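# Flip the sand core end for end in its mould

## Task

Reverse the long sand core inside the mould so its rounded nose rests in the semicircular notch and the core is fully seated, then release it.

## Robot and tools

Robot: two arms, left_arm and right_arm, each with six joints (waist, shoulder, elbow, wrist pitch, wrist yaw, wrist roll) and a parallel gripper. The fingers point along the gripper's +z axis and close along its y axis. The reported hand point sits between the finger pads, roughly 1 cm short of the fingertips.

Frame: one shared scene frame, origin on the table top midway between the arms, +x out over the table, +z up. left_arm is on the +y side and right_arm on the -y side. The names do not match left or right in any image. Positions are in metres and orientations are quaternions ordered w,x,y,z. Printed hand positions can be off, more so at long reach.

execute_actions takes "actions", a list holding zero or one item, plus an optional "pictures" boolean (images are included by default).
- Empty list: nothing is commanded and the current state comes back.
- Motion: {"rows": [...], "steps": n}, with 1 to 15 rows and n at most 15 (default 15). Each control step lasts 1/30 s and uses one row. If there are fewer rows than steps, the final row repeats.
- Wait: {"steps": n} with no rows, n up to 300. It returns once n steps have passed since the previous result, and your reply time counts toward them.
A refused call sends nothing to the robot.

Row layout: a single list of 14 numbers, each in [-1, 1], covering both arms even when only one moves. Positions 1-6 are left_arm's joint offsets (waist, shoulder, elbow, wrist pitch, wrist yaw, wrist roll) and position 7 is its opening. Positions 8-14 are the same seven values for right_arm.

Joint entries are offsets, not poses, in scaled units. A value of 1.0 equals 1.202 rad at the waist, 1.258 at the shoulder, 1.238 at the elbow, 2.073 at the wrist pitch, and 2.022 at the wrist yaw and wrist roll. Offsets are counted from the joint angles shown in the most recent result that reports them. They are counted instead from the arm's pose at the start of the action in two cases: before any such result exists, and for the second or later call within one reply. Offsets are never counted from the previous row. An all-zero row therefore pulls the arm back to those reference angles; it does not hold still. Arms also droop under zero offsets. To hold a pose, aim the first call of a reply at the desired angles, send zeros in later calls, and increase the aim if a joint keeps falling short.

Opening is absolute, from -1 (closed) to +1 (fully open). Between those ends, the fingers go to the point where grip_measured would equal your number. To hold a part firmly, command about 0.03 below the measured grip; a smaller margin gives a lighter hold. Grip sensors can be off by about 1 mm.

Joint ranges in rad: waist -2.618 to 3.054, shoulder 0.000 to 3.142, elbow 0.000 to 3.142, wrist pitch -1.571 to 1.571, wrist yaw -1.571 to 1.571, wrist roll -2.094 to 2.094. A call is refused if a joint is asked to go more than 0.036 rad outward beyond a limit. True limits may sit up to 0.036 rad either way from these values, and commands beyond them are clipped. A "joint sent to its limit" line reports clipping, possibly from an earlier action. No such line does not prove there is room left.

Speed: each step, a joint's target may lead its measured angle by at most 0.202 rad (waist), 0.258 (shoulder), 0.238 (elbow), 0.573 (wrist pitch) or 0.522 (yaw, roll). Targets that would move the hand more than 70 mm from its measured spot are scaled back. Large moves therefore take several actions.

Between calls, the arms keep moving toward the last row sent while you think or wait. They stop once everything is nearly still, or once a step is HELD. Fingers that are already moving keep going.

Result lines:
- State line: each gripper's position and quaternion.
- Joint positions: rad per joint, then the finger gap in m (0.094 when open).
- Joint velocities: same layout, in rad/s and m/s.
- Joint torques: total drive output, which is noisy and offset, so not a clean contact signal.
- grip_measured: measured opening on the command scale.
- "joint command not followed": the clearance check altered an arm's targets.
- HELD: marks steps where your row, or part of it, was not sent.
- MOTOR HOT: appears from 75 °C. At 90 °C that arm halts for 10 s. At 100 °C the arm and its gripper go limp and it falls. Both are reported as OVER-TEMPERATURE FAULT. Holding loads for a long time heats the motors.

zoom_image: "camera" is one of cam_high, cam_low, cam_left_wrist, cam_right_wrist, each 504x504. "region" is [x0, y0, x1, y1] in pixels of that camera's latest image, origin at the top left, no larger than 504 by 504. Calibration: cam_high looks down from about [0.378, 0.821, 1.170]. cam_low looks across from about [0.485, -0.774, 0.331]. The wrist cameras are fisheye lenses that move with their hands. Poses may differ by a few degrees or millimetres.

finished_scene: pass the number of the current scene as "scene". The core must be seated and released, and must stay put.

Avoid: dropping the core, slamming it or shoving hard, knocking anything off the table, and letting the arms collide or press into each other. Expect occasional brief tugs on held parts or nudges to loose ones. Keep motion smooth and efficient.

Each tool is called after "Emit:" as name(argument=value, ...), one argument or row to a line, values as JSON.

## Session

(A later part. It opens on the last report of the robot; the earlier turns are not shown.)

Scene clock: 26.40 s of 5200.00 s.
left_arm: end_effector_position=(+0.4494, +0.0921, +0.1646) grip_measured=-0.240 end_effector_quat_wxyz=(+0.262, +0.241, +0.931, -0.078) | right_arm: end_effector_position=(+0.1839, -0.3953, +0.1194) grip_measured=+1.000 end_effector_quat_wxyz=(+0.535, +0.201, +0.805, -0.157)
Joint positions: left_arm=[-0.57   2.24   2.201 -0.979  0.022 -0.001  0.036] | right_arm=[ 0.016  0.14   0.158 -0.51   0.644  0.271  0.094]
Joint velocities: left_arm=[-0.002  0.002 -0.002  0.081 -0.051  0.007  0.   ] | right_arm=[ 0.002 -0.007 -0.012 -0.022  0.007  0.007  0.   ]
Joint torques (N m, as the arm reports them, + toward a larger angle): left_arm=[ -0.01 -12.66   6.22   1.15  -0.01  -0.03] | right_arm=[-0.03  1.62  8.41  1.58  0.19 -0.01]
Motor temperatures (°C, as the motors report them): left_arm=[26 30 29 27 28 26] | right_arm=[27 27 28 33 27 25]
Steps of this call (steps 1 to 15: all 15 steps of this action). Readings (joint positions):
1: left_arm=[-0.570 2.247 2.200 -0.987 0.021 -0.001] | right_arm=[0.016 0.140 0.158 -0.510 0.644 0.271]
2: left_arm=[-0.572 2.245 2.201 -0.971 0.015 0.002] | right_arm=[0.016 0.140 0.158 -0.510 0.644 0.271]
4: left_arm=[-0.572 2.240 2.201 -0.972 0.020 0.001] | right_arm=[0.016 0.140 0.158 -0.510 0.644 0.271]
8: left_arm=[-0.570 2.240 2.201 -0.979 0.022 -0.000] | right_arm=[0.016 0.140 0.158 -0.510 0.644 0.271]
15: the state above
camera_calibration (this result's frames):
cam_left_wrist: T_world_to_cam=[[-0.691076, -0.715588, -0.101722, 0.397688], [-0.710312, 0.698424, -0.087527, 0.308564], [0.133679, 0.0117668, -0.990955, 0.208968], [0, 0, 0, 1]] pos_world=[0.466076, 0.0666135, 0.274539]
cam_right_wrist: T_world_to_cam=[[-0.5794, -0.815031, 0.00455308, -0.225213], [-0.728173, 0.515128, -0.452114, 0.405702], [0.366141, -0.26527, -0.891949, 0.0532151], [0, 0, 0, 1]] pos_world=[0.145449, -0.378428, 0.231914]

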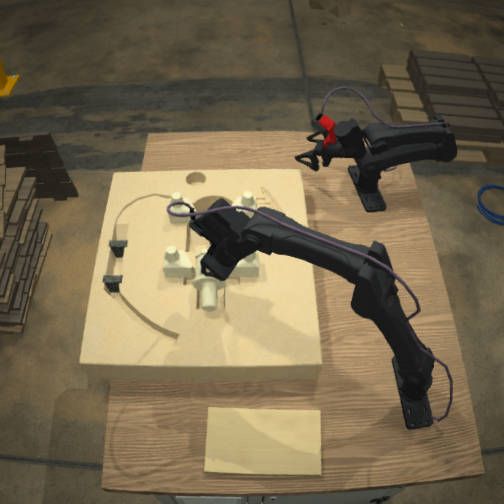

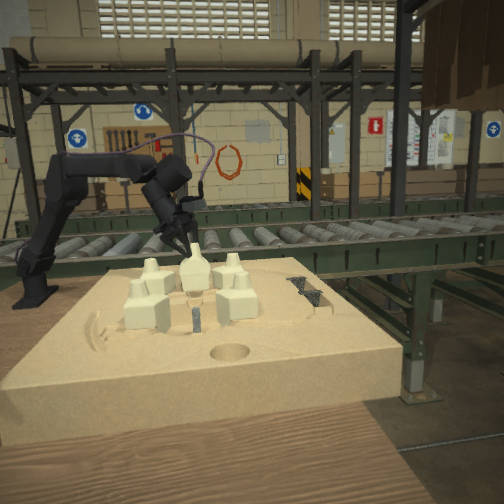

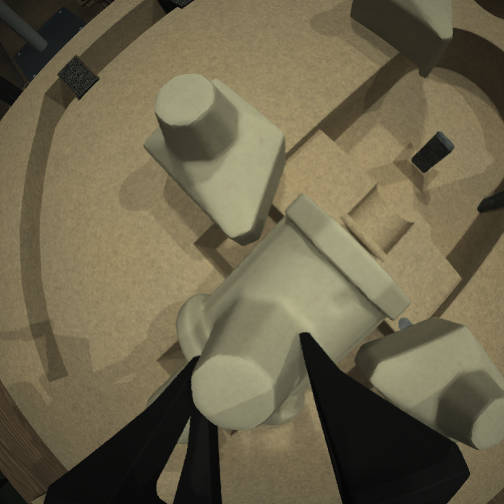

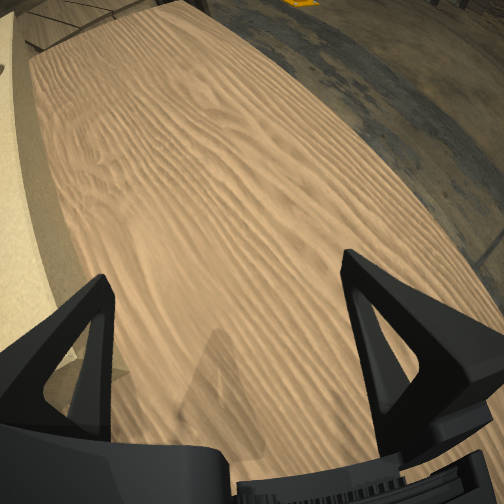

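Emit:
execute_actions(
  actions=[
    {"rows":[[0,-0.02,0.06,-0.01,0,0,-0.3,0,0,0,0,0,0,1],[0,-0.02,0.08,-0.02,0,0,-0.3,0,0,0,0,0,0,1],[0,-0.02,0.1,-0.03,0,0,-0.3,0,0,0,0,0,0,1],[0,-0.02,0.12,-0.04,0,0,-0.3,0,0,0,0,0,0,1],[0,-0.02,0.14,-0.05,0,0,-0.3,0,0,0,0,0,0,1],[0,-0.02,0.16,-0.065,0,0,-0.3,0,0,0,0,0,0,1],[0,-0.02,0.18,-0.075,0,0,-0.3,0,0,0,0,0,0,1],[0,-0.02,0.2,-0.09,0,0,-0.3,0,0,0,0,0,0,1],[0,-0.02,0.23,-0.105,0,0,-0.3,0,0,0,0,0,0,1],[0,-0.02,0.26,-0.12,0,0,-0.3,0,0,0,0,0,0,1],[0,-0.02,0.29,-0.14,0,0,-0.3,0,0,0,0,0,0,1]]},
  ],
  pictures=false,
)

Emit:
execute_actions(
  actions=[
    {"steps":10},
  ],
)

Scene clock: 28.57 s of 5200.00 s.
left_arm: end_effector_position=(+0.4338, +0.1051, +0.2056) grip_measured=-0.240 end_effector_quat_wxyz=(+0.238, +0.240, +0.939, -0.061) | right_arm: end_effector_position=(+0.1839, -0.3953, +0.1194) grip_measured=+1.000 end_effector_quat_wxyz=(+0.535, +0.201, +0.805, -0.157)
Joint positions: left_arm=[-0.57   2.293  2.492 -1.273  0.    -0.001  0.036] | right_arm=[ 0.016  0.14   0.158 -0.51   0.644  0.271  0.094]
Joint velocities: left_arm=[-0.007 -0.061  0.32  -0.212 -0.066  0.007 -0.001] | right_arm=[ 0.002  0.002 -0.012 -0.095  0.037 -0.007  0.   ]
Joint torques (N m, as the arm reports them, + toward a larger angle): left_arm=[ -0.03 -17.66   9.87   1.45   0.31  -0.02] | right_arm=[-0.04  1.64  8.41  1.58  0.19 -0.02]
Motor temperatures (°C, as the motors report them): left_arm=[26 31 29 28 28 26] | right_arm=[27 27 28 33 27 25]
Steps of this call (steps 1 to 15: the robot went on to your last target; steps 16 to 50: nothing new was sent; steps 51 to 65: all 15 steps of this action). Readings (joint positions):
51: left_arm=[-0.570 2.240 2.208 -0.983 0.022 -0.001] | right_arm=[0.016 0.140 0.158 -0.510 0.644 0.271]
52: left_arm=[-0.570 2.245 2.222 -0.993 0.022 -0.001] | right_arm=[0.016 0.140 0.158 -0.510 0.644 0.271]
54: left_arm=[-0.570 2.258 2.258 -1.026 0.022 -0.001] | right_arm=[0.016 0.140 0.158 -0.510 0.644 0.271]
58: left_arm=[-0.570 2.282 2.342 -1.116 0.017 -0.001] | right_arm=[0.016 0.140 0.158 -0.510 0.644 0.271]
65: the state above

Scene clock: 28.90 s of 5200.00 s.
left_arm: end_effector_position=(+0.4317, +0.1068, +0.2115) grip_measured=-0.240 end_effector_quat_wxyz=(+0.240, +0.240, +0.939, -0.060) | right_arm: end_effector_position=(+0.1839, -0.3953, +0.1194) grip_measured=+1.000 end_effector_quat_wxyz=(+0.535, +0.201, +0.805, -0.157)
Joint positions: left_arm=[-0.57   2.288  2.508 -1.29  -0.003 -0.001  0.036] | right_arm=[ 0.016  0.14   0.158 -0.51   0.644  0.271  0.094]
Joint velocities: left_arm=[ 0.002 -0.002 -0.007  0.022 -0.051 -0.007  0.001] | right_arm=[-0.002 -0.002 -0.002  0.007 -0.022  0.007  0.   ]
Joint torques (N m, as the arm reports them, + toward a larger angle): left_arm=[  0.05 -17.44  10.04   1.3    0.25  -0.05] | right_arm=[-0.02  1.63  8.41  1.58  0.19 -0.01]
Motor temperatures (°C, as the motors report them): left_arm=[26 31 29 28 28 26] | right_arm=[27 27 28 33 27 25]
Steps of this call (steps 1 to 10: the robot went on to your last target). Readings (joint positions):
1: left_arm=[-0.570 2.291 2.500 -1.279 -0.000 -0.001] | right_arm=[0.016 0.140 0.158 -0.510 0.644 0.271]
2: left_arm=[-0.570 2.289 2.505 -1.285 -0.001 -0.001] | right_arm=[0.016 0.140 0.158 -0.510 0.644 0.271]
4: left_arm=[-0.570 2.288 2.508 -1.290 -0.002 -0.001] | right_arm=[0.016 0.140 0.158 -0.510 0.644 0.271]
8: left_arm=[-0.570 2.288 2.508 -1.290 -0.003 -0.001] | right_arm=[0.016 0.140 0.158 -0.510 0.644 0.271]
10: the state above
camera_calibration (this result's frames):
cam_left_wrist: T_world_to_cam=[[-0.685871, -0.719549, -0.108771, 0.400448], [-0.721097, 0.692116, -0.0315512, 0.283309], [0.0979846, 0.0567942, -0.993566, 0.268852], [0, 0, 0, 1]] pos_world=[0.452606, 0.0767895, 0.319618]
cam_right_wrist: T_world_to_cam=[[-0.5794, -0.815031, 0.00455308, -0.225213], [-0.728173, 0.515128, -0.452114, 0.405702], [0.366141, -0.26527, -0.891949, 0.0532151], [0, 0, 0, 1]] pos_world=[0.145449, -0.378428, 0.231914]

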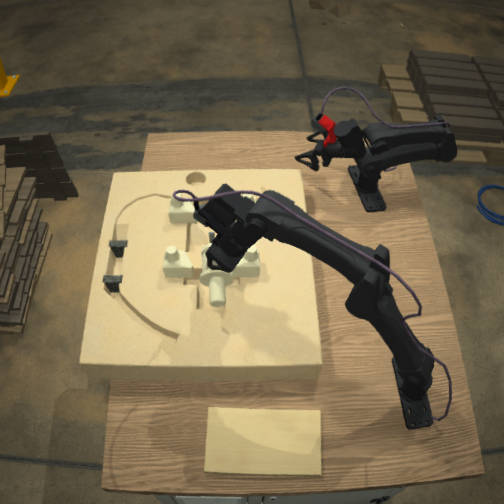

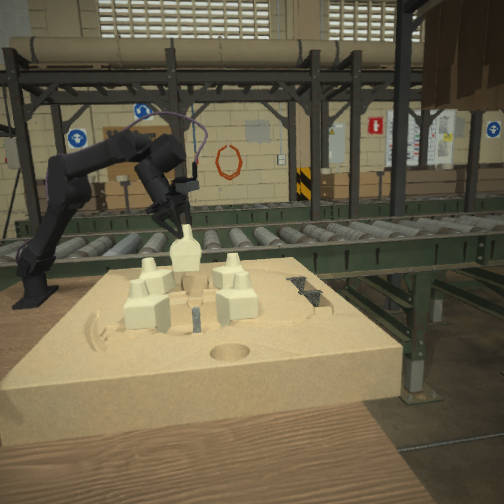

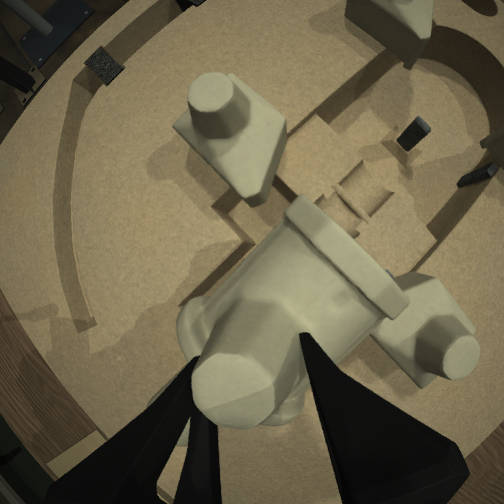

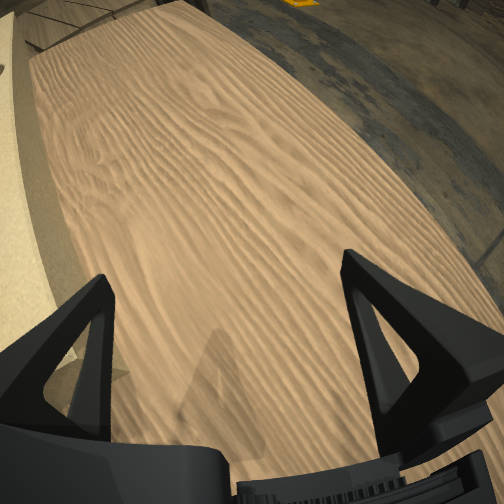

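Emit:
execute_actions(
  actions=[
    {"rows":[[0,-0.07,0.04,0.04,0,0,-0.3,0,0,0,0,0,0,1],[0,-0.08,0.04,0.04,0,0,-0.3,0,0,0,0,0,0,1],[0.03,-0.09,0.04,0.04,0,0,-0.3,0,0,0,0,0,0,1],[0.06,-0.1,0.04,0.04,0,0,-0.3,0,0,0,0,0,0,1],[0.1,-0.1,0.04,0.03,0,0,-0.3,0,0,0,0,0,0,1],[0.15,-0.1,0.04,0.03,0,0,-0.3,0,0,0,0,0,0,1],[0.2,-0.1,0.04,0.03,0,0,-0.3,0,0,0,0,0,0,1],[0.39,-0.1,0.04,0.03,0,0,-0.3,0,0,0,0,0,0,1]]},
  ],
  pictures=false,
)

Emit:
execute_actions(
  actions=[
    {"steps":10},
  ],
  pictures=false,
)

Emit:
execute_actions(
  actions=[
    {"rows":[[0,-0.25,-0.3,-0.05,-0.2,-0.5,-0.3,0,0,0,0,0,0,1]]},
  ],
  pictures=false,
)

Emit:
execute_actions(
  actions=[
    {"steps":10},
  ],
  pictures=false,
)

Scene clock: 33.47 s of 5200.00 s.
left_arm: end_effector_position=(+0.4735, +0.2532, +0.2055) grip_measured=-0.240 end_effector_quat_wxyz=(+0.219, +0.103, +0.970, -0.034) | right_arm: end_effector_position=(+0.1839, -0.3953, +0.1194) grip_measured=+1.000 end_effector_quat_wxyz=(+0.535, +0.201, +0.805, -0.157)
Joint positions: left_arm=[-0.276  2.288  2.508 -1.344  0.022 -0.001  0.036] | right_arm=[ 0.016  0.14   0.158 -0.51   0.644  0.271  0.094]
Joint velocities: left_arm=[ 0.989 -0.007 -0.002 -0.081  0.007 -0.037  0.001] | right_arm=[-0.002 -0.002  0.002 -0.007  0.051 -0.066  0.   ]
Joint torques (N m, as the arm reports them, + toward a larger angle): left_arm=[  0.95 -16.86   7.84   1.6   -0.04  -0.01] | right_arm=[-0.01  1.63  8.4   1.58  0.2  -0.01]
Motor temperatures (°C, as the motors report them): left_arm=[26 33 29 28 28 26] | right_arm=[27 27 28 34 27 25]
Steps of this call (steps 1 to 30: the robot went on to your last target; steps 31 to 90: nothing new was sent; then 1.07 s passed at rest; steps 91 to 105: all 15 steps of this action). Readings (joint positions):
91: left_arm=[-0.570 2.288 2.508 -1.288 -0.004 -0.001] | right_arm=[0.016 0.140 0.158 -0.510 0.644 0.271]
92: left_arm=[-0.570 2.288 2.508 -1.284 -0.006 -0.001] | right_arm=[0.016 0.140 0.158 -0.510 0.644 0.271]
94: left_arm=[-0.564 2.288 2.508 -1.284 -0.003 -0.001] | right_arm=[0.016 0.140 0.158 -0.510 0.644 0.271]
98: left_arm=[-0.500 2.288 2.508 -1.307 0.026 -0.001] | right_arm=[0.016 0.140 0.158 -0.510 0.644 0.271]
105: the state above

Scene clock: 33.80 s of 5200.00 s.
left_arm: end_effector_position=(+0.4843, +0.3773, +0.2113) grip_measured=-0.240 end_effector_quat_wxyz=(+0.227, -0.009, +0.974, +0.022) | right_arm: end_effector_position=(+0.1839, -0.3953, +0.1194) grip_measured=+1.000 end_effector_quat_wxyz=(+0.535, +0.201, +0.805, -0.157)
Joint positions: left_arm=[-0.062  2.277  2.508 -1.344 -0.045 -0.001  0.036] | right_arm=[ 0.016  0.14   0.158 -0.51   0.644  0.271  0.094]
Joint velocities: left_arm=[-0.017 -0.12   0.002 -0.022 -0.051  0.037  0.001] | right_arm=[ 0.012 -0.007  0.007  0.007 -0.066  0.007  0.   ]
Joint torques (N m, as the arm reports them, + toward a larger angle): left_arm=[ -2.83 -18.44   9.06   1.84   0.47  -0.02] | right_arm=[-0.02  1.63  8.4   1.58  0.19 -0.01]
Motor temperatures (°C, as the motors report them): left_arm=[26 33 30 28 28 26] | right_arm=[27 27 28 34 27 25]
Steps of this call (steps 1 to 10: the robot went on to your last target). Readings (joint positions):
1: left_arm=[-0.241 2.288 2.508 -1.345 0.019 -0.001] | right_arm=[0.016 0.140 0.158 -0.510 0.644 0.271]
2: left_arm=[-0.207 2.288 2.508 -1.345 0.015 -0.001] | right_arm=[0.016 0.140 0.158 -0.510 0.644 0.271]
4: left_arm=[-0.144 2.288 2.508 -1.344 0.002 -0.001] | right_arm=[0.016 0.140 0.158 -0.510 0.644 0.271]
8: left_arm=[-0.069 2.283 2.508 -1.344 -0.035 -0.001] | right_arm=[0.016 0.140 0.158 -0.510 0.644 0.271]
10: the state above

Scene clock: 34.30 s of 5200.00 s.
left_arm: end_effector_position=(+0.3670, +0.4360, +0.2018) grip_measured=-0.239 end_effector_quat_wxyz=(+0.146, -0.455, +0.867, +0.138) | right_arm: end_effector_position=(+0.1839, -0.3953, +0.1194) grip_measured=+1.000 end_effector_quat_wxyz=(+0.535, +0.201, +0.805, -0.157)
Joint positions: left_arm=[-0.059  2.027  2.107 -1.508 -0.381 -0.928  0.036] | right_arm=[ 0.016  0.14   0.158 -0.51   0.644  0.271  0.094]
Joint velocities: left_arm=[-0.007 -0.007 -0.007  0.227 -0.066 -0.564 -0.   ] | right_arm=[ 0.027 -0.007  0.002  0.007 -0.007  0.037  0.   ]
Joint torques (N m, as the arm reports them, + toward a larger angle): left_arm=[ -0.27 -14.52   7.98   0.86  -0.9   -0.09] | right_arm=[-0.04  1.63  8.42  1.58  0.19 -0.01]
Motor temperatures (°C, as the motors report them): left_arm=[26 33 30 28 28 26] | right_arm=[27 27 28 34 27 25]
Steps of this call (steps 1 to 15: all 15 steps of this action). Readings (joint positions):
1: left_arm=[-0.063 2.255 2.469 -1.332 -0.070 -0.051] | right_arm=[0.016 0.140 0.158 -0.510 0.644 0.271]
2: left_arm=[-0.070 2.216 2.397 -1.321 -0.111 -0.126] | right_arm=[0.016 0.140 0.158 -0.510 0.644 0.271]
4: left_arm=[-0.076 2.138 2.261 -1.339 -0.191 -0.275] | right_arm=[0.016 0.140 0.158 -0.510 0.644 0.271]
8: left_arm=[-0.068 2.049 2.116 -1.484 -0.315 -0.642] | right_arm=[0.016 0.140 0.158 -0.510 0.644 0.271]
15: the state above

Scene clock: 34.63 s of 5200.00 s.
left_arm: end_effector_position=(+0.3711, +0.4361, +0.2025) grip_measured=-0.239 end_effector_quat_wxyz=(+0.159, -0.485, +0.850, +0.129) | right_arm: end_effector_position=(+0.1839, -0.3953, +0.1194) grip_measured=+1.000 end_effector_quat_wxyz=(+0.535, +0.201, +0.805, -0.157)
Joint positions: left_arm=[-0.059  2.027  2.107 -1.49  -0.381 -0.995  0.036] | right_arm=[ 0.016  0.14   0.158 -0.51   0.644  0.271  0.094]
Joint velocities: left_arm=[-0.002 -0.012  0.002  0.037  0.022 -0.125 -0.   ] | right_arm=[-0.017 -0.017 -0.012  0.007  0.007  0.022  0.   ]
Joint torques (N m, as the arm reports them, + toward a larger angle): left_arm=[ -0.29 -14.63   7.9    1.    -0.96  -0.13] | right_arm=[-0.02  1.64  8.4   1.58  0.19 -0.02]
Motor temperatures (°C, as the motors report them): left_arm=[26 33 30 28 28 26] | right_arm=[27 27 28 34 27 25]
Steps of this call (steps 1 to 10: the robot went on to your last target). Readings (joint positions):
1: left_arm=[-0.059 2.027 2.107 -1.502 -0.381 -0.944] | right_arm=[0.016 0.140 0.158 -0.510 0.644 0.271]
2: left_arm=[-0.059 2.027 2.107 -1.498 -0.381 -0.956] | right_arm=[0.016 0.140 0.158 -0.510 0.644 0.271]
4: left_arm=[-0.059 2.027 2.107 -1.492 -0.381 -0.973] | right_arm=[0.016 0.140 0.158 -0.510 0.644 0.271]
8: left_arm=[-0.059 2.027 2.107 -1.490 -0.381 -0.991] | right_arm=[0.016 0.140 0.158 -0.510 0.644 0.271]
10: the state above

Emit:
execute_actions(
  actions=[
    {"rows":[[0,-0.05,-0.17,-0.025,-0.12,-0.42,-0.3,0,0,0,0,0,0,1]]},
  ],
  pictures=false,
)

Emit:
execute_actions(
  actions=[
    {"steps":15},
  ],
)

Scene clock: 35.93 s of 5200.00 s.
left_arm: end_effector_position=(+0.3172, +0.4590, +0.1520) grip_measured=-0.239 end_effector_quat_wxyz=(-0.164, +0.747, -0.609, -0.209) | right_arm: end_effector_position=(+0.1839, -0.3953, +0.1194) grip_measured=+1.000 end_effector_quat_wxyz=(+0.535, +0.201, +0.805, -0.157)
Joint positions: left_arm=[-0.057  2.026  1.861 -1.529 -0.525 -1.794  0.036] | right_arm=[ 0.016  0.14   0.158 -0.51   0.644  0.271  0.094]
Joint velocities: left_arm=[-0.012 -0.012  0.007  0.095 -0.11  -0.212 -0.   ] | right_arm=[-0.007 -0.012  0.002  0.037  0.007  0.037  0.   ]
Joint torques (N m, as the arm reports them, + toward a larger angle): left_arm=[ -0.02 -14.28   8.47   0.11  -1.28  -0.14] | right_arm=[-0.03  1.63  8.4   1.58  0.19 -0.01]
Motor temperatures (°C, as the motors report them): left_arm=[26 33 30 28 29 26] | right_arm=[27 27 28 34 27 25]
Steps of this call (steps 1 to 24: the robot went on to your last target; steps 25 to 39: all 15 steps of this action). Readings (joint positions):
25: left_arm=[-0.060 2.018 2.072 -1.475 -0.402 -1.067] | right_arm=[0.016 0.140 0.158 -0.510 0.644 0.271]
26: left_arm=[-0.063 1.997 2.010 -1.451 -0.426 -1.171] | right_arm=[0.016 0.140 0.158 -0.510 0.644 0.271]
28: left_arm=[-0.065 1.992 1.927 -1.476 -0.476 -1.366] | right_arm=[0.016 0.140 0.158 -0.510 0.644 0.271]
32: left_arm=[-0.057 2.026 1.863 -1.546 -0.503 -1.641] | right_arm=[0.016 0.140 0.158 -0.510 0.644 0.271]
39: the state above

Scene clock: 36.43 s of 5200.00 s.
left_arm: end_effector_position=(+0.3176, +0.4593, +0.1522) grip_measured=-0.239 end_effector_quat_wxyz=(-0.169, +0.758, -0.595, -0.206) | right_arm: end_effector_position=(+0.1839, -0.3953, +0.1194) grip_measured=+1.000 end_effector_quat_wxyz=(+0.535, +0.201, +0.805, -0.157)
Joint positions: left_arm=[-0.057  2.026  1.861 -1.527 -0.528 -1.832  0.036] | right_arm=[ 0.016  0.14   0.158 -0.51   0.644  0.271  0.094]
Joint velocities: left_arm=[-0.007 -0.007  0.017 -0.081  0.037 -0.022  0.   ] | right_arm=[-0.007 -0.007 -0.002  0.037 -0.051 -0.007  0.   ]
Joint torques (N m, as the arm reports them, + toward a larger angle): left_arm=[ -0.08 -14.27   8.43   0.14  -1.35  -0.14] | right_arm=[-0.03  1.63  8.42  1.57  0.2  -0.01]
Motor temperatures (°C, as the motors report them): left_arm=[26 33 30 28 29 26] | right_arm=[27 27 28 34 27 25]
Steps of this call (steps 1 to 15: the robot went on to your last target). Readings (joint positions):
1: left_arm=[-0.057 2.026 1.861 -1.528 -0.527 -1.802] | right_arm=[0.016 0.140 0.158 -0.510 0.644 0.271]
2: left_arm=[-0.057 2.026 1.861 -1.528 -0.527 -1.809] | right_arm=[0.016 0.140 0.158 -0.510 0.644 0.271]
4: left_arm=[-0.057 2.026 1.861 -1.527 -0.528 -1.818] | right_arm=[0.016 0.140 0.158 -0.510 0.644 0.271]
8: left_arm=[-0.057 2.026 1.861 -1.527 -0.528 -1.827] | right_arm=[0.016 0.140 0.158 -0.510 0.644 0.271]
15: the state above
camera_calibration (this result's frames):
cam_left_wrist: T_world_to_cam=[[0.994207, -0.0202617, -0.105555, -0.285965], [-0.0280982, -0.996915, -0.0732911, 0.517248], [-0.103744, 0.0758324, -0.991709, 0.256058], [0, 0, 0, 1]] pos_world=[0.325407, 0.49044, 0.26166]
cam_right_wrist: T_world_to_cam=[[-0.5794, -0.815031, 0.00455308, -0.225213], [-0.728173, 0.515128, -0.452114, 0.405702], [0.366141, -0.26527, -0.891949, 0.0532151], [0, 0, 0, 1]] pos_world=[0.145449, -0.378428, 0.231914]

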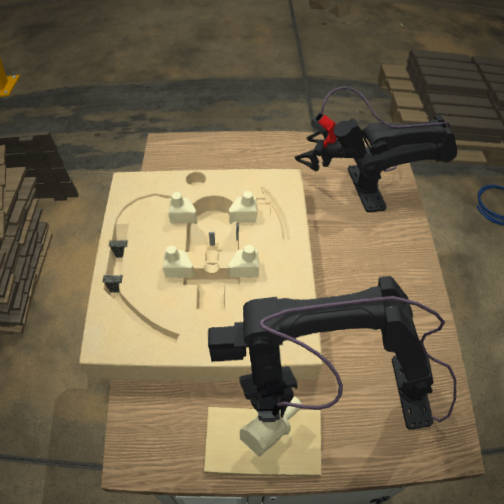

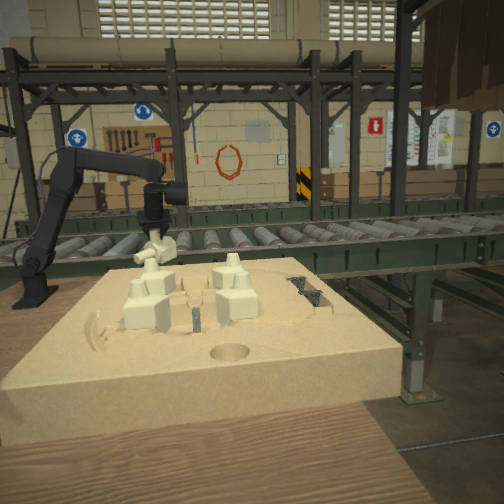

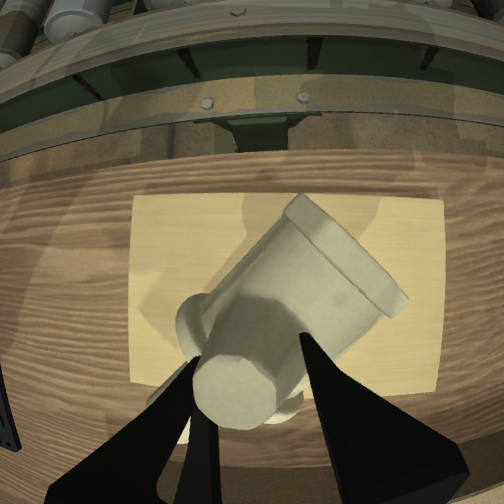

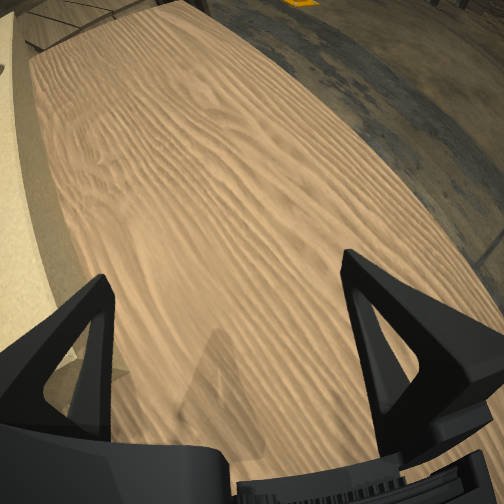

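Emit:
execute_actions(
  actions=[
    {"rows":[[0,-0.04,-0.03,0.02,-0.045,0,-0.3,0,0,0,0,0,0,1],[0,-0.04,-0.03,0.02,-0.045,0,-0.3,0,0,0,0,0,0,1],[0,-0.04,-0.06,0.04,-0.045,0,-0.3,0,0,0,0,0,0,1],[0,-0.04,-0.06,0.04,-0.045,0,-0.3,0,0,0,0,0,0,1],[0,-0.04,-0.09,0.06,-0.045,0,-0.3,0,0,0,0,0,0,1],[0,-0.04,-0.09,0.06,-0.045,0,-0.3,0,0,0,0,0,0,1],[0,-0.04,-0.12,0.075,-0.045,0,-0.3,0,0,0,0,0,0,1]]},
  ],
  pictures=false,
)

Emit:
execute_actions(
  actions=[
    {"rows":[[0,0,0,0.02,-0.045,0,-0.3,0,0,0,0,0,0,1]]},
  ],
)

Scene clock: 38.53 s of 5200.00 s.
left_arm: end_effector_position=(+0.3137, +0.4589, +0.1099) grip_measured=-0.239 end_effector_quat_wxyz=(-0.164, +0.757, -0.596, -0.211) | right_arm: end_effector_position=(+0.1839, -0.3953, +0.1194) grip_measured=+1.000 end_effector_quat_wxyz=(+0.535, +0.201, +0.805, -0.157)
Joint positions: left_arm=[-0.057  2.025  1.69  -1.373 -0.525 -1.833  0.036] | right_arm=[ 0.016  0.14   0.158 -0.51   0.644  0.271  0.094]
Joint velocities: left_arm=[-0.012 -0.007 -0.007  0.125 -0.007 -0.022  0.   ] | right_arm=[-0.002 -0.007 -0.012  0.007 -0.007 -0.022  0.   ]
Joint torques (N m, as the arm reports them, + toward a larger angle): left_arm=[  0.03 -13.3    7.16   0.03  -1.3   -0.04] | right_arm=[-0.04  1.63  8.4   1.58  0.19 -0.01]
Motor temperatures (°C, as the motors report them): left_arm=[26 33 30 28 29 26] | right_arm=[27 27 28 34 27 25]
Steps of this call (steps 1 to 15: the robot went on to your last target; steps 16 to 48: nothing new was sent; steps 49 to 63: all 15 steps of this action). Readings (joint positions):
49: left_arm=[-0.057 2.025 1.853 -1.521 -0.529 -1.833] | right_arm=[0.016 0.140 0.158 -0.510 0.644 0.271]
50: left_arm=[-0.057 2.021 1.840 -1.509 -0.530 -1.833] | right_arm=[0.016 0.140 0.158 -0.510 0.644 0.271]
52: left_arm=[-0.057 2.020 1.806 -1.480 -0.533 -1.833] | right_arm=[0.016 0.140 0.158 -0.510 0.644 0.271]
56: left_arm=[-0.057 2.020 1.722 -1.414 -0.531 -1.833] | right_arm=[0.016 0.140 0.158 -0.510 0.644 0.271]
63: the state above

Scene clock: 39.03 s of 5200.00 s.
left_arm: end_effector_position=(+0.3162, +0.4614, +0.1071) grip_measured=-0.240 end_effector_quat_wxyz=(-0.170, +0.754, -0.597, -0.216) | right_arm: end_effector_position=(+0.1839, -0.3953, +0.1194) grip_measured=+1.000 end_effector_quat_wxyz=(+0.535, +0.201, +0.805, -0.157)
Joint positions: left_arm=[-0.058  2.035  1.689 -1.36  -0.542 -1.828  0.036] | right_arm=[ 0.016  0.14   0.158 -0.51   0.644  0.271  0.094]
Joint velocities: left_arm=[-0.002  0.002 -0.007  0.066 -0.037 -0.037 -0.001] | right_arm=[ 0.002 -0.007 -0.027  0.066  0.007 -0.007  0.   ]
Joint torques (N m, as the arm reports them, + toward a larger angle): left_arm=[  0.02 -10.54   5.47   0.45  -1.12  -0.07] | right_arm=[-0.03  1.63  8.41  1.58  0.19 -0.01]
Motor temperatures (°C, as the motors report them): left_arm=[26 33 30 28 29 26] | right_arm=[27 27 28 34 27 25]
Steps of this call (steps 1 to 15: all 15 steps of this action). Readings (joint positions):
1: left_arm=[-0.057 2.027 1.689 -1.366 -0.526 -1.833] | right_arm=[0.016 0.140 0.158 -0.510 0.644 0.271]
2: left_arm=[-0.057 2.031 1.689 -1.358 -0.528 -1.833] | right_arm=[0.016 0.140 0.158 -0.510 0.644 0.271]
4: left_arm=[-0.057 2.035 1.689 -1.360 -0.541 -1.829] | right_arm=[0.016 0.140 0.158 -0.510 0.644 0.271]
8: left_arm=[-0.058 2.035 1.689 -1.360 -0.542 -1.828] | right_arm=[0.016 0.140 0.158 -0.510 0.644 0.271]
15: the state above
camera_calibration (this result's frames):
cam_left_wrist: T_world_to_cam=[[0.992224, -0.0248047, -0.121968, -0.284791], [-0.0354658, -0.995661, -0.0860307, 0.519028], [-0.119304, 0.0896874, -0.988799, 0.209307], [0, 0, 0, 1]] pos_world=[0.325956, 0.490939, 0.216879]
cam_right_wrist: T_world_to_cam=[[-0.5794, -0.815031, 0.00455308, -0.225213], [-0.728173, 0.515128, -0.452114, 0.405702], [0.366141, -0.26527, -0.891949, 0.0532151], [0, 0, 0, 1]] pos_world=[0.145449, -0.378428, 0.231914]

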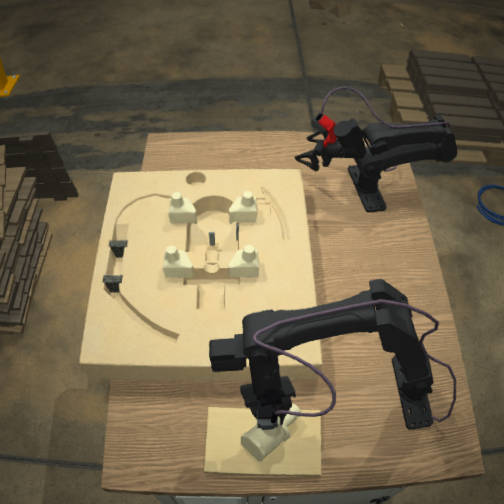

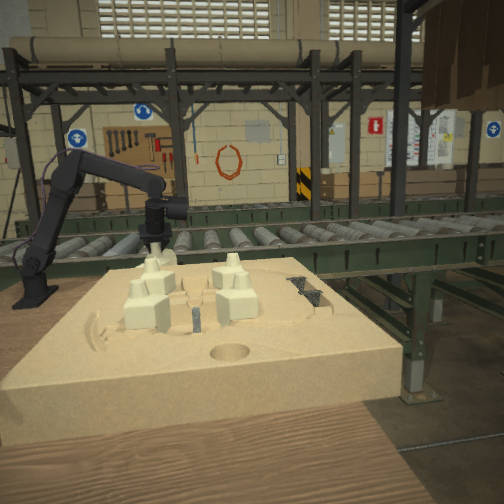

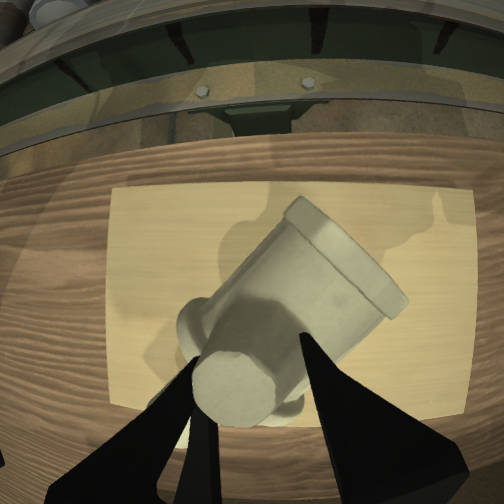

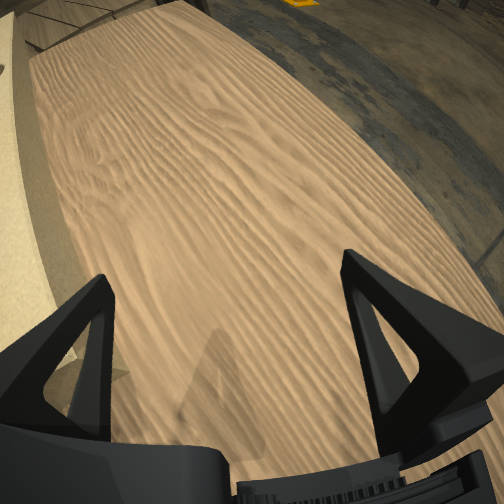

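Emit:
execute_actions(
  actions=[
    {"rows":[[0,0.01,-0.02,-0.01,0,0,-0.3,0,0,0,0,0,0,1],[0,0.01,-0.02,-0.01,0,0,-0.3,0,0,0,0,0,0,1],[0,0.01,-0.02,-0.01,0,0,-0.3,0,0,0,0,0,0,1],[0,0.01,-0.02,-0.01,0,0,-0.3,0,0,0,0,0,0,1],[0,0.01,-0.02,-0.01,0,0,-0.3,0,0,0,0,0,0,1],[0,0,0,0,0,0,-0.2,0,0,0,0,0,0,1],[0,0,0,0,0,0,-0.15,0,0,0,0,0,0,1],[0,0,0,0,0,0,-0.1,0,0,0,0,0,0,1],[0,0,0,0,0,0,0.3,0,0,0,0,0,0,1]]},
  ],
  pictures=false,
)

Emit:
execute_actions(
  actions=[
    {"rows":[[0,-0.04,0.27,-0.095,0,0,0.4,0,0,0,0,0,0,1]]},
  ],
  pictures=false,
)

Emit:
execute_actions(
  actions=[
    {"rows":[[0.415,-0.03,0.03,0,0.55,0.95,0.4,0,0,0,0,0,0,1]]},
  ],
  pictures=false,
)

Emit:
execute_actions(
  actions=[
    {"steps":20},
  ],
  pictures=false,
)

Emit:
execute_actions(
  actions=[
    {"rows":[[0,-0.02,-0.1,0,0.01,0.88,0.4,0,0,0,0,0,0,1]]},
  ],
  pictures=false,
)

Emit:
execute_actions(
  actions=[
    {"steps":20},
  ],
)

Scene clock: 42.37 s of 5200.00 s.
left_arm: end_effector_position=(+0.3169, +0.4598, +0.1050) grip_measured=+0.298 end_effector_quat_wxyz=(-0.167, +0.755, -0.598, -0.212) | right_arm: end_effector_position=(+0.1839, -0.3953, +0.1194) grip_measured=+1.000 end_effector_quat_wxyz=(+0.535, +0.201, +0.805, -0.157)
Joint positions: left_arm=[-0.058  2.036  1.686 -1.353 -0.532 -1.827  0.061] | right_arm=[ 0.016  0.14   0.158 -0.51   0.644  0.271  0.094]
Joint velocities: left_arm=[-0.002  0.012 -0.007 -0.095 -0.037 -0.081  0.001] | right_arm=[ 0.002 -0.012  0.002  0.007 -0.037 -0.051  0.   ]
Joint torques (N m, as the arm reports them, + toward a larger angle): left_arm=[ 0.01 -9.8   5.6   0.18 -0.44 -0.03] | right_arm=[-0.03  1.63  8.41  1.57  0.19 -0.01]
Motor temperatures (°C, as the motors report them): left_arm=[26 33 29 27 29 26] | right_arm=[27 27 28 34 27 25]
Steps of this call (steps 1 to 15: the robot went on to your last target; steps 16 to 85: nothing new was sent; steps 86 to 100: all 15 steps of this action). Readings (joint positions):
86: left_arm=[-0.058 2.036 1.686 -1.361 -0.539 -1.827] | right_arm=[0.016 0.140 0.158 -0.510 0.644 0.271]
87: left_arm=[-0.058 2.036 1.686 -1.361 -0.539 -1.827] | right_arm=[0.016 0.140 0.158 -0.510 0.644 0.271]
89: left_arm=[-0.058 2.036 1.686 -1.361 -0.539 -1.827] | right_arm=[0.016 0.140 0.158 -0.510 0.644 0.271]
93: left_arm=[-0.058 2.036 1.686 -1.358 -0.541 -1.827] | right_arm=[0.016 0.140 0.158 -0.510 0.644 0.271]
100: the state above

Scene clock: 42.87 s of 5200.00 s.
left_arm: end_effector_position=(+0.3428, +0.4580, +0.2026) grip_measured=+0.398 end_effector_quat_wxyz=(-0.223, +0.774, -0.578, -0.130) | right_arm: end_effector_position=(+0.1839, -0.3953, +0.1194) grip_measured=+1.000 end_effector_quat_wxyz=(+0.535, +0.201, +0.805, -0.157)
Joint positions: left_arm=[-0.058  1.984  2.011 -1.526 -0.518 -1.827  0.066] | right_arm=[ 0.016  0.14   0.158 -0.51   0.644  0.271  0.094]
Joint velocities: left_arm=[-0.002  0.046 -0.002 -0.066  0.007 -0.081 -0.001] | right_arm=[-0.017 -0.012 -0.007  0.022  0.022 -0.007  0.   ]
Joint torques (N m, as the arm reports them, + toward a larger angle): left_arm=[ 0.04 -9.55  6.24  0.41 -0.45 -0.03] | right_arm=[-0.03  1.64  8.43  1.58  0.19 -0.01]
Motor temperatures (°C, as the motors report them): left_arm=[26 33 29 27 29 26] | right_arm=[27 27 28 34 27 25]
Steps of this call (steps 1 to 15: all 15 steps of this action). Readings (joint positions):
1: left_arm=[-0.058 2.040 1.713 -1.384 -0.525 -1.827] | right_arm=[0.016 0.140 0.158 -0.510 0.644 0.271]
2: left_arm=[-0.058 2.053 1.768 -1.424 -0.518 -1.827] | right_arm=[0.016 0.140 0.158 -0.510 0.644 0.271]
4: left_arm=[-0.058 2.052 1.882 -1.455 -0.514 -1.827] | right_arm=[0.016 0.140 0.158 -0.510 0.644 0.271]
8: left_arm=[-0.058 1.996 2.002 -1.479 -0.517 -1.827] | right_arm=[0.016 0.140 0.158 -0.510 0.644 0.271]
15: the state above

Scene clock: 43.37 s of 5200.00 s.
left_arm: end_effector_position=(+0.3362, +0.4872, +0.2035) grip_measured=+0.398 end_effector_quat_wxyz=(+0.058, -0.424, +0.870, -0.246) | right_arm: end_effector_position=(+0.1839, -0.3953, +0.1194) grip_measured=+1.000 end_effector_quat_wxyz=(+0.535, +0.201, +0.805, -0.157)
Joint positions: left_arm=[ 0.461  1.984  2.019 -1.52   0.504 -0.399  0.066] | right_arm=[ 0.016  0.14   0.158 -0.51   0.644  0.271  0.094]
Joint velocities: left_arm=[-0.33  -0.012 -0.007 -0.037  0.52   2.777  0.   ] | right_arm=[-0.002 -0.002  0.002 -0.066  0.007  0.007  0.   ]
Joint torques (N m, as the arm reports them, + toward a larger angle): left_arm=[ -0.06 -12.21   7.93   0.53   0.34   0.01] | right_arm=[-0.03  1.63  8.41  1.58  0.2  -0.02]
Motor temperatures (°C, as the motors report them): left_arm=[26 33 29 27 29 26] | right_arm=[27 27 28 34 27 25]
Steps of this call (steps 1 to 15: all 15 steps of this action). Readings (joint positions):
1: left_arm=[-0.038 1.984 2.013 -1.527 -0.447 -1.757] | right_arm=[0.016 0.140 0.158 -0.510 0.644 0.271]
2: left_arm=[-0.003 1.984 2.016 -1.525 -0.333 -1.657] | right_arm=[0.016 0.140 0.158 -0.510 0.644 0.271]
4: left_arm=[0.114 1.984 2.019 -1.522 -0.124 -1.461] | right_arm=[0.016 0.140 0.158 -0.510 0.644 0.271]
8: left_arm=[0.387 1.984 2.019 -1.520 0.257 -1.072] | right_arm=[0.016 0.140 0.158 -0.510 0.644 0.271]
15: the state above

Scene clock: 44.03 s of 5200.00 s.
left_arm: end_effector_position=(+0.3434, +0.4679, +0.2099) grip_measured=+0.398 end_effector_quat_wxyz=(+0.120, -0.193, +0.939, -0.260) | right_arm: end_effector_position=(+0.1839, -0.3953, +0.1194) grip_measured=+1.000 end_effector_quat_wxyz=(+0.535, +0.201, +0.805, -0.157)
Joint positions: left_arm=[ 0.437  1.984  2.019 -1.523  0.576  0.077  0.066] | right_arm=[ 0.016  0.14   0.158 -0.51   0.644  0.271  0.094]
Joint velocities: left_arm=[-0.007 -0.002 -0.017 -0.007  0.022 -0.022 -0.001] | right_arm=[ 0.002  0.012 -0.007 -0.022  0.051  0.037  0.   ]
Joint torques (N m, as the arm reports them, + toward a larger angle): left_arm=[  0.33 -12.14   7.91   0.53   0.51   0.1 ] | right_arm=[-0.02  1.63  8.4   1.58  0.2  -0.02]
Motor temperatures (°C, as the motors report them): left_arm=[26 33 29 27 29 26] | right_arm=[27 27 28 34 27 25]
Steps of this call (steps 1 to 20: the robot went on to your last target). Readings (joint positions):
1: left_arm=[0.451 1.984 2.019 -1.520 0.521 -0.306] | right_arm=[0.016 0.140 0.158 -0.510 0.644 0.271]
2: left_arm=[0.444 1.984 2.019 -1.521 0.535 -0.227] | right_arm=[0.016 0.140 0.158 -0.510 0.644 0.271]
4: left_arm=[0.437 1.984 2.019 -1.522 0.554 -0.114] | right_arm=[0.016 0.140 0.158 -0.510 0.644 0.271]
8: left_arm=[0.437 1.984 2.019 -1.522 0.568 0.002] | right_arm=[0.016 0.140 0.158 -0.510 0.644 0.271]
20: the state above

Scene clock: 44.53 s of 5200.00 s.
left_arm: end_effector_position=(+0.3247, +0.4572, +0.1817) grip_measured=+0.398 end_effector_quat_wxyz=(+0.231, +0.450, +0.846, -0.168) | right_arm: end_effector_position=(+0.1839, -0.3953, +0.1194) grip_measured=+1.000 end_effector_quat_wxyz=(+0.535, +0.201, +0.805, -0.157)
Joint positions: left_arm=[ 0.437  1.976  1.894 -1.524  0.578  1.495  0.066] | right_arm=[ 0.016  0.14   0.158 -0.51   0.644  0.271  0.094]
Joint velocities: left_arm=[ 0.002  0.002 -0.007  0.051 -0.007  2.366 -0.   ] | right_arm=[ 0.002 -0.007  0.002  0.022 -0.007  0.081  0.   ]
Joint torques (N m, as the arm reports them, + toward a larger angle): left_arm=[  0.02 -10.54   5.38   0.38   0.52  -0.03] | right_arm=[-0.03  1.62  8.41  1.58  0.19 -0.02]
Motor temperatures (°C, as the motors report them): left_arm=[26 33 29 27 29 26] | right_arm=[27 27 28 34 27 25]
Steps of this call (steps 1 to 15: all 15 steps of this action). Readings (joint positions):
1: left_arm=[0.437 1.980 2.001 -1.514 0.578 0.146] | right_arm=[0.016 0.140 0.158 -0.510 0.644 0.271]
2: left_arm=[0.437 1.970 1.967 -1.508 0.579 0.245] | right_arm=[0.016 0.140 0.158 -0.510 0.644 0.271]
4: left_arm=[0.437 1.968 1.920 -1.520 0.579 0.438] | right_arm=[0.016 0.140 0.158 -0.510 0.644 0.271]
8: left_arm=[0.437 1.976 1.894 -1.524 0.578 0.824] | right_arm=[0.016 0.140 0.158 -0.510 0.644 0.271]
15: the state above

Scene clock: 45.20 s of 5200.00 s.
left_arm: end_effector_position=(+0.3248, +0.4573, +0.1817) grip_measured=+0.398 end_effector_quat_wxyz=(+0.257, +0.591, +0.754, -0.125) | right_arm: end_effector_position=(+0.1839, -0.3953, +0.1194) grip_measured=+1.000 end_effector_quat_wxyz=(+0.535, +0.201, +0.805, -0.157)
Joint positions: left_arm=[ 0.437  1.976  1.894 -1.524  0.578  1.847  0.066] | right_arm=[ 0.016  0.14   0.158 -0.51   0.644  0.271  0.094]
Joint velocities: left_arm=[-0.007  0.007 -0.007  0.007 -0.022  0.037  0.   ] | right_arm=[ 0.002 -0.007  0.007 -0.051 -0.007  0.007  0.   ]
Joint torques (N m, as the arm reports them, + toward a larger angle): left_arm=[ -0.06 -10.6    5.47   0.38   0.5    0.02] | right_arm=[-0.02  1.63  8.4   1.58  0.2  -0.02]
Motor temperatures (°C, as the motors report them): left_arm=[26 33 29 27 29 26] | right_arm=[27 27 28 34 27 25]
Steps of this call (steps 1 to 20: the robot went on to your last target). Readings (joint positions):
1: left_arm=[0.437 1.976 1.894 -1.524 0.578 1.567] | right_arm=[0.016 0.140 0.158 -0.510 0.644 0.271]
2: left_arm=[0.437 1.976 1.894 -1.524 0.578 1.624] | right_arm=[0.016 0.140 0.158 -0.510 0.644 0.271]
4: left_arm=[0.437 1.976 1.894 -1.524 0.578 1.706] | right_arm=[0.016 0.140 0.158 -0.510 0.644 0.271]
8: left_arm=[0.437 1.976 1.894 -1.524 0.578 1.792] | right_arm=[0.016 0.140 0.158 -0.510 0.644 0.271]
20: the state above
camera_calibration (this result's frames):
cam_left_wrist: T_world_to_cam=[[-0.972032, -0.0143462, -0.234412, 0.369334], [0.00139987, 0.997761, -0.0668686, -0.405312], [0.234846, -0.0653266, -0.969835, 0.236841], [0, 0, 0, 1]] pos_world=[0.303951, 0.425175, 0.28917]
cam_right_wrist: T_world_to_cam=[[-0.5794, -0.815031, 0.00455308, -0.225213], [-0.728173, 0.515128, -0.452114, 0.405702], [0.366141, -0.26527, -0.891949, 0.0532151], [0, 0, 0, 1]] pos_world=[0.145449, -0.378428, 0.231914]

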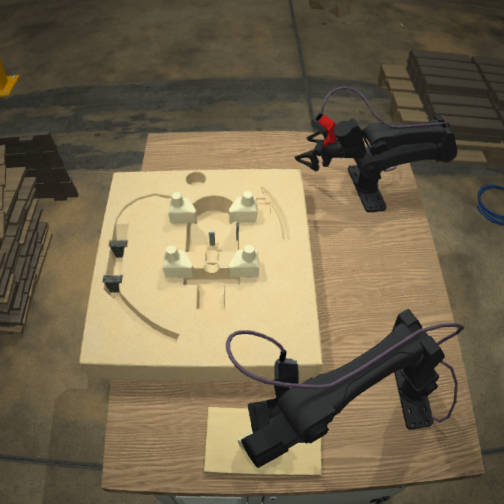

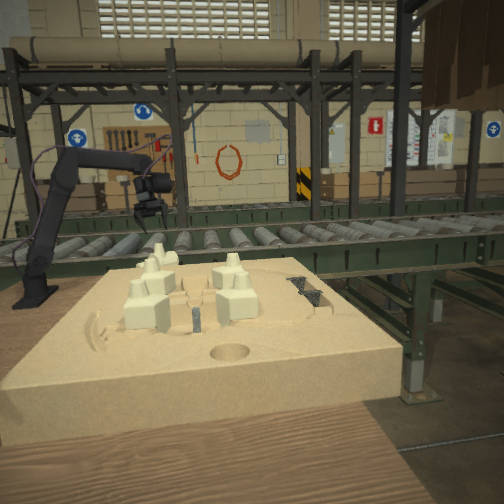

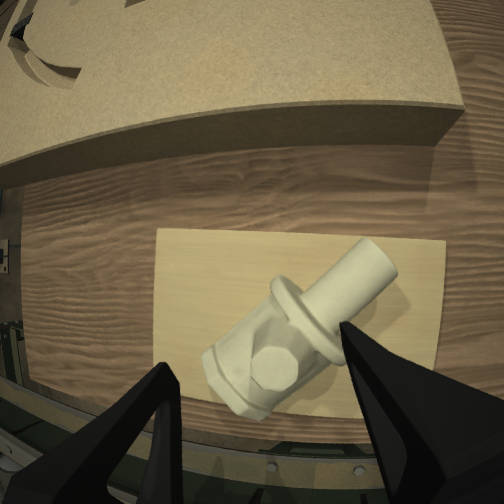

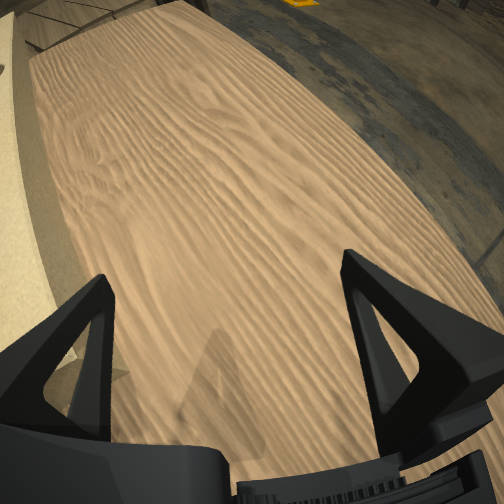

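Emit:
execute_actions(
  actions=[
    {"rows":[[0.02,0.1,0.02,0.012,-0.012,0.02,0.4,0,0,0,0,0,0,1]]},
  ],
  pictures=false,
)

Emit:
execute_actions(
  actions=[
    {"steps":8},
  ],
)

Scene clock: 48.37 s of 5200.00 s.
left_arm: end_effector_position=(+0.3334, +0.4772, +0.1268) grip_measured=+0.398 end_effector_quat_wxyz=(+0.224, +0.588, +0.761, -0.159) | right_arm: end_effector_position=(+0.1839, -0.3953, +0.1194) grip_measured=+1.000 end_effector_quat_wxyz=(+0.535, +0.201, +0.805, -0.157)
Joint positions: left_arm=[ 0.457  2.13   1.91  -1.492  0.541  1.881  0.066] | right_arm=[ 0.016  0.14   0.158 -0.51   0.644  0.271  0.094]
Joint velocities: left_arm=[-0.007 -0.017  0.012 -0.066  0.066  0.007  0.001] | right_arm=[-0.002  0.002 -0.007 -0.007 -0.095  0.051  0.   ]
Joint torques (N m, as the arm reports them, + toward a larger angle): left_arm=[  0.32 -12.51   6.06   0.18   0.44   0.02] | right_arm=[-0.01  1.63  8.4   1.58  0.19 -0.01]
Motor temperatures (°C, as the motors report them): left_arm=[26 32 29 27 29 26] | right_arm=[27 27 29 34 27 25]
Steps of this call (steps 1 to 30: the robot went on to your last target; steps 31 to 80: nothing new was sent; steps 81 to 95: all 15 steps of this action). Readings (joint positions):
81: left_arm=[0.439 1.986 1.898 -1.526 0.576 1.856] | right_arm=[0.016 0.140 0.158 -0.510 0.644 0.271]
82: left_arm=[0.440 2.002 1.907 -1.525 0.573 1.862] | right_arm=[0.016 0.140 0.158 -0.510 0.644 0.271]
84: left_arm=[0.447 2.050 1.910 -1.513 0.565 1.869] | right_arm=[0.016 0.140 0.158 -0.510 0.644 0.271]
88: left_arm=[0.457 2.128 1.910 -1.496 0.546 1.877] | right_arm=[0.016 0.140 0.158 -0.510 0.644 0.271]
95: the state above

Scene clock: 48.63 s of 5200.00 s.
left_arm: end_effector_position=(+0.3334, +0.4772, +0.1268) grip_measured=+0.398 end_effector_quat_wxyz=(+0.225, +0.588, +0.761, -0.159) | right_arm: end_effector_position=(+0.1839, -0.3953, +0.1194) grip_measured=+1.000 end_effector_quat_wxyz=(+0.535, +0.201, +0.805, -0.157)
Joint positions: left_arm=[ 0.457  2.13   1.91  -1.492  0.541  1.882  0.066] | right_arm=[ 0.016  0.14   0.158 -0.51   0.644  0.271  0.094]
Joint velocities: left_arm=[-0.007 -0.002 -0.007 -0.037 -0.007  0.051  0.001] | right_arm=[ 0.022 -0.002 -0.012  0.037  0.066 -0.022  0.   ]
Joint torques (N m, as the arm reports them, + toward a larger angle): left_arm=[  0.4  -12.66   6.08   0.17   0.44   0.03] | right_arm=[-0.02  1.62  8.41  1.58  0.19 -0.01]
Motor temperatures (°C, as the motors report them): left_arm=[26 32 29 27 29 26] | right_arm=[27 27 29 35 27 25]
Steps of this call (steps 1 to 8: the robot went on to your last target). Readings (joint positions):
1: left_arm=[0.457 2.130 1.910 -1.492 0.541 1.881] | right_arm=[0.016 0.140 0.158 -0.510 0.644 0.271]
2: left_arm=[0.457 2.130 1.910 -1.492 0.541 1.881] | right_arm=[0.016 0.140 0.158 -0.510 0.644 0.271]
4: left_arm=[0.457 2.130 1.910 -1.492 0.541 1.881] | right_arm=[0.016 0.140 0.158 -0.510 0.644 0.271]
8: the state above
camera_calibration (this result's frames):
cam_left_wrist: T_world_to_cam=[[-0.989755, -0.00428551, -0.142713, 0.354582], [0.00727278, 0.996739, -0.0803696, -0.428583], [0.142592, -0.0805841, -0.986496, 0.223075], [0, 0, 0, 1]] pos_world=[0.322257, 0.446681, 0.23622]
cam_right_wrist: T_world_to_cam=[[-0.5794, -0.815031, 0.00455308, -0.225213], [-0.728173, 0.515128, -0.452114, 0.405702], [0.366141, -0.26527, -0.891949, 0.0532151], [0, 0, 0, 1]] pos_world=[0.145449, -0.378428, 0.231914]

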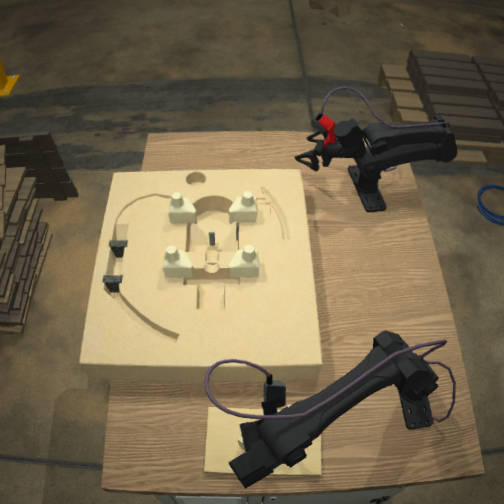

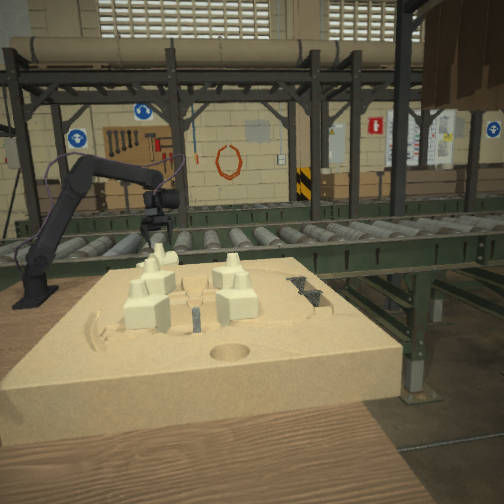

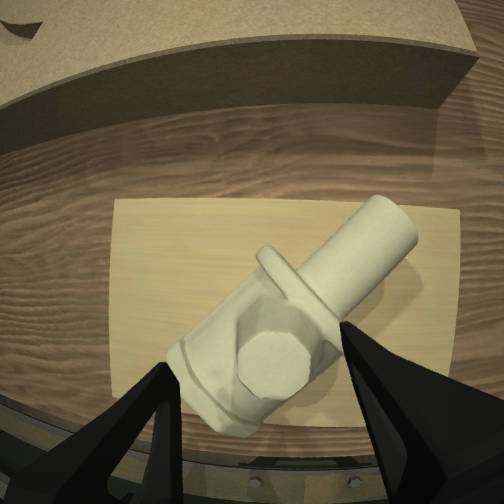

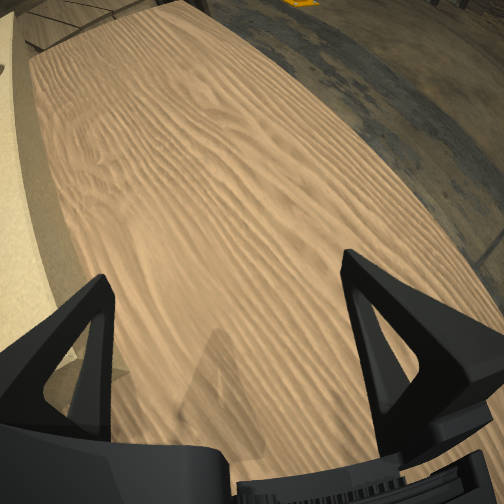

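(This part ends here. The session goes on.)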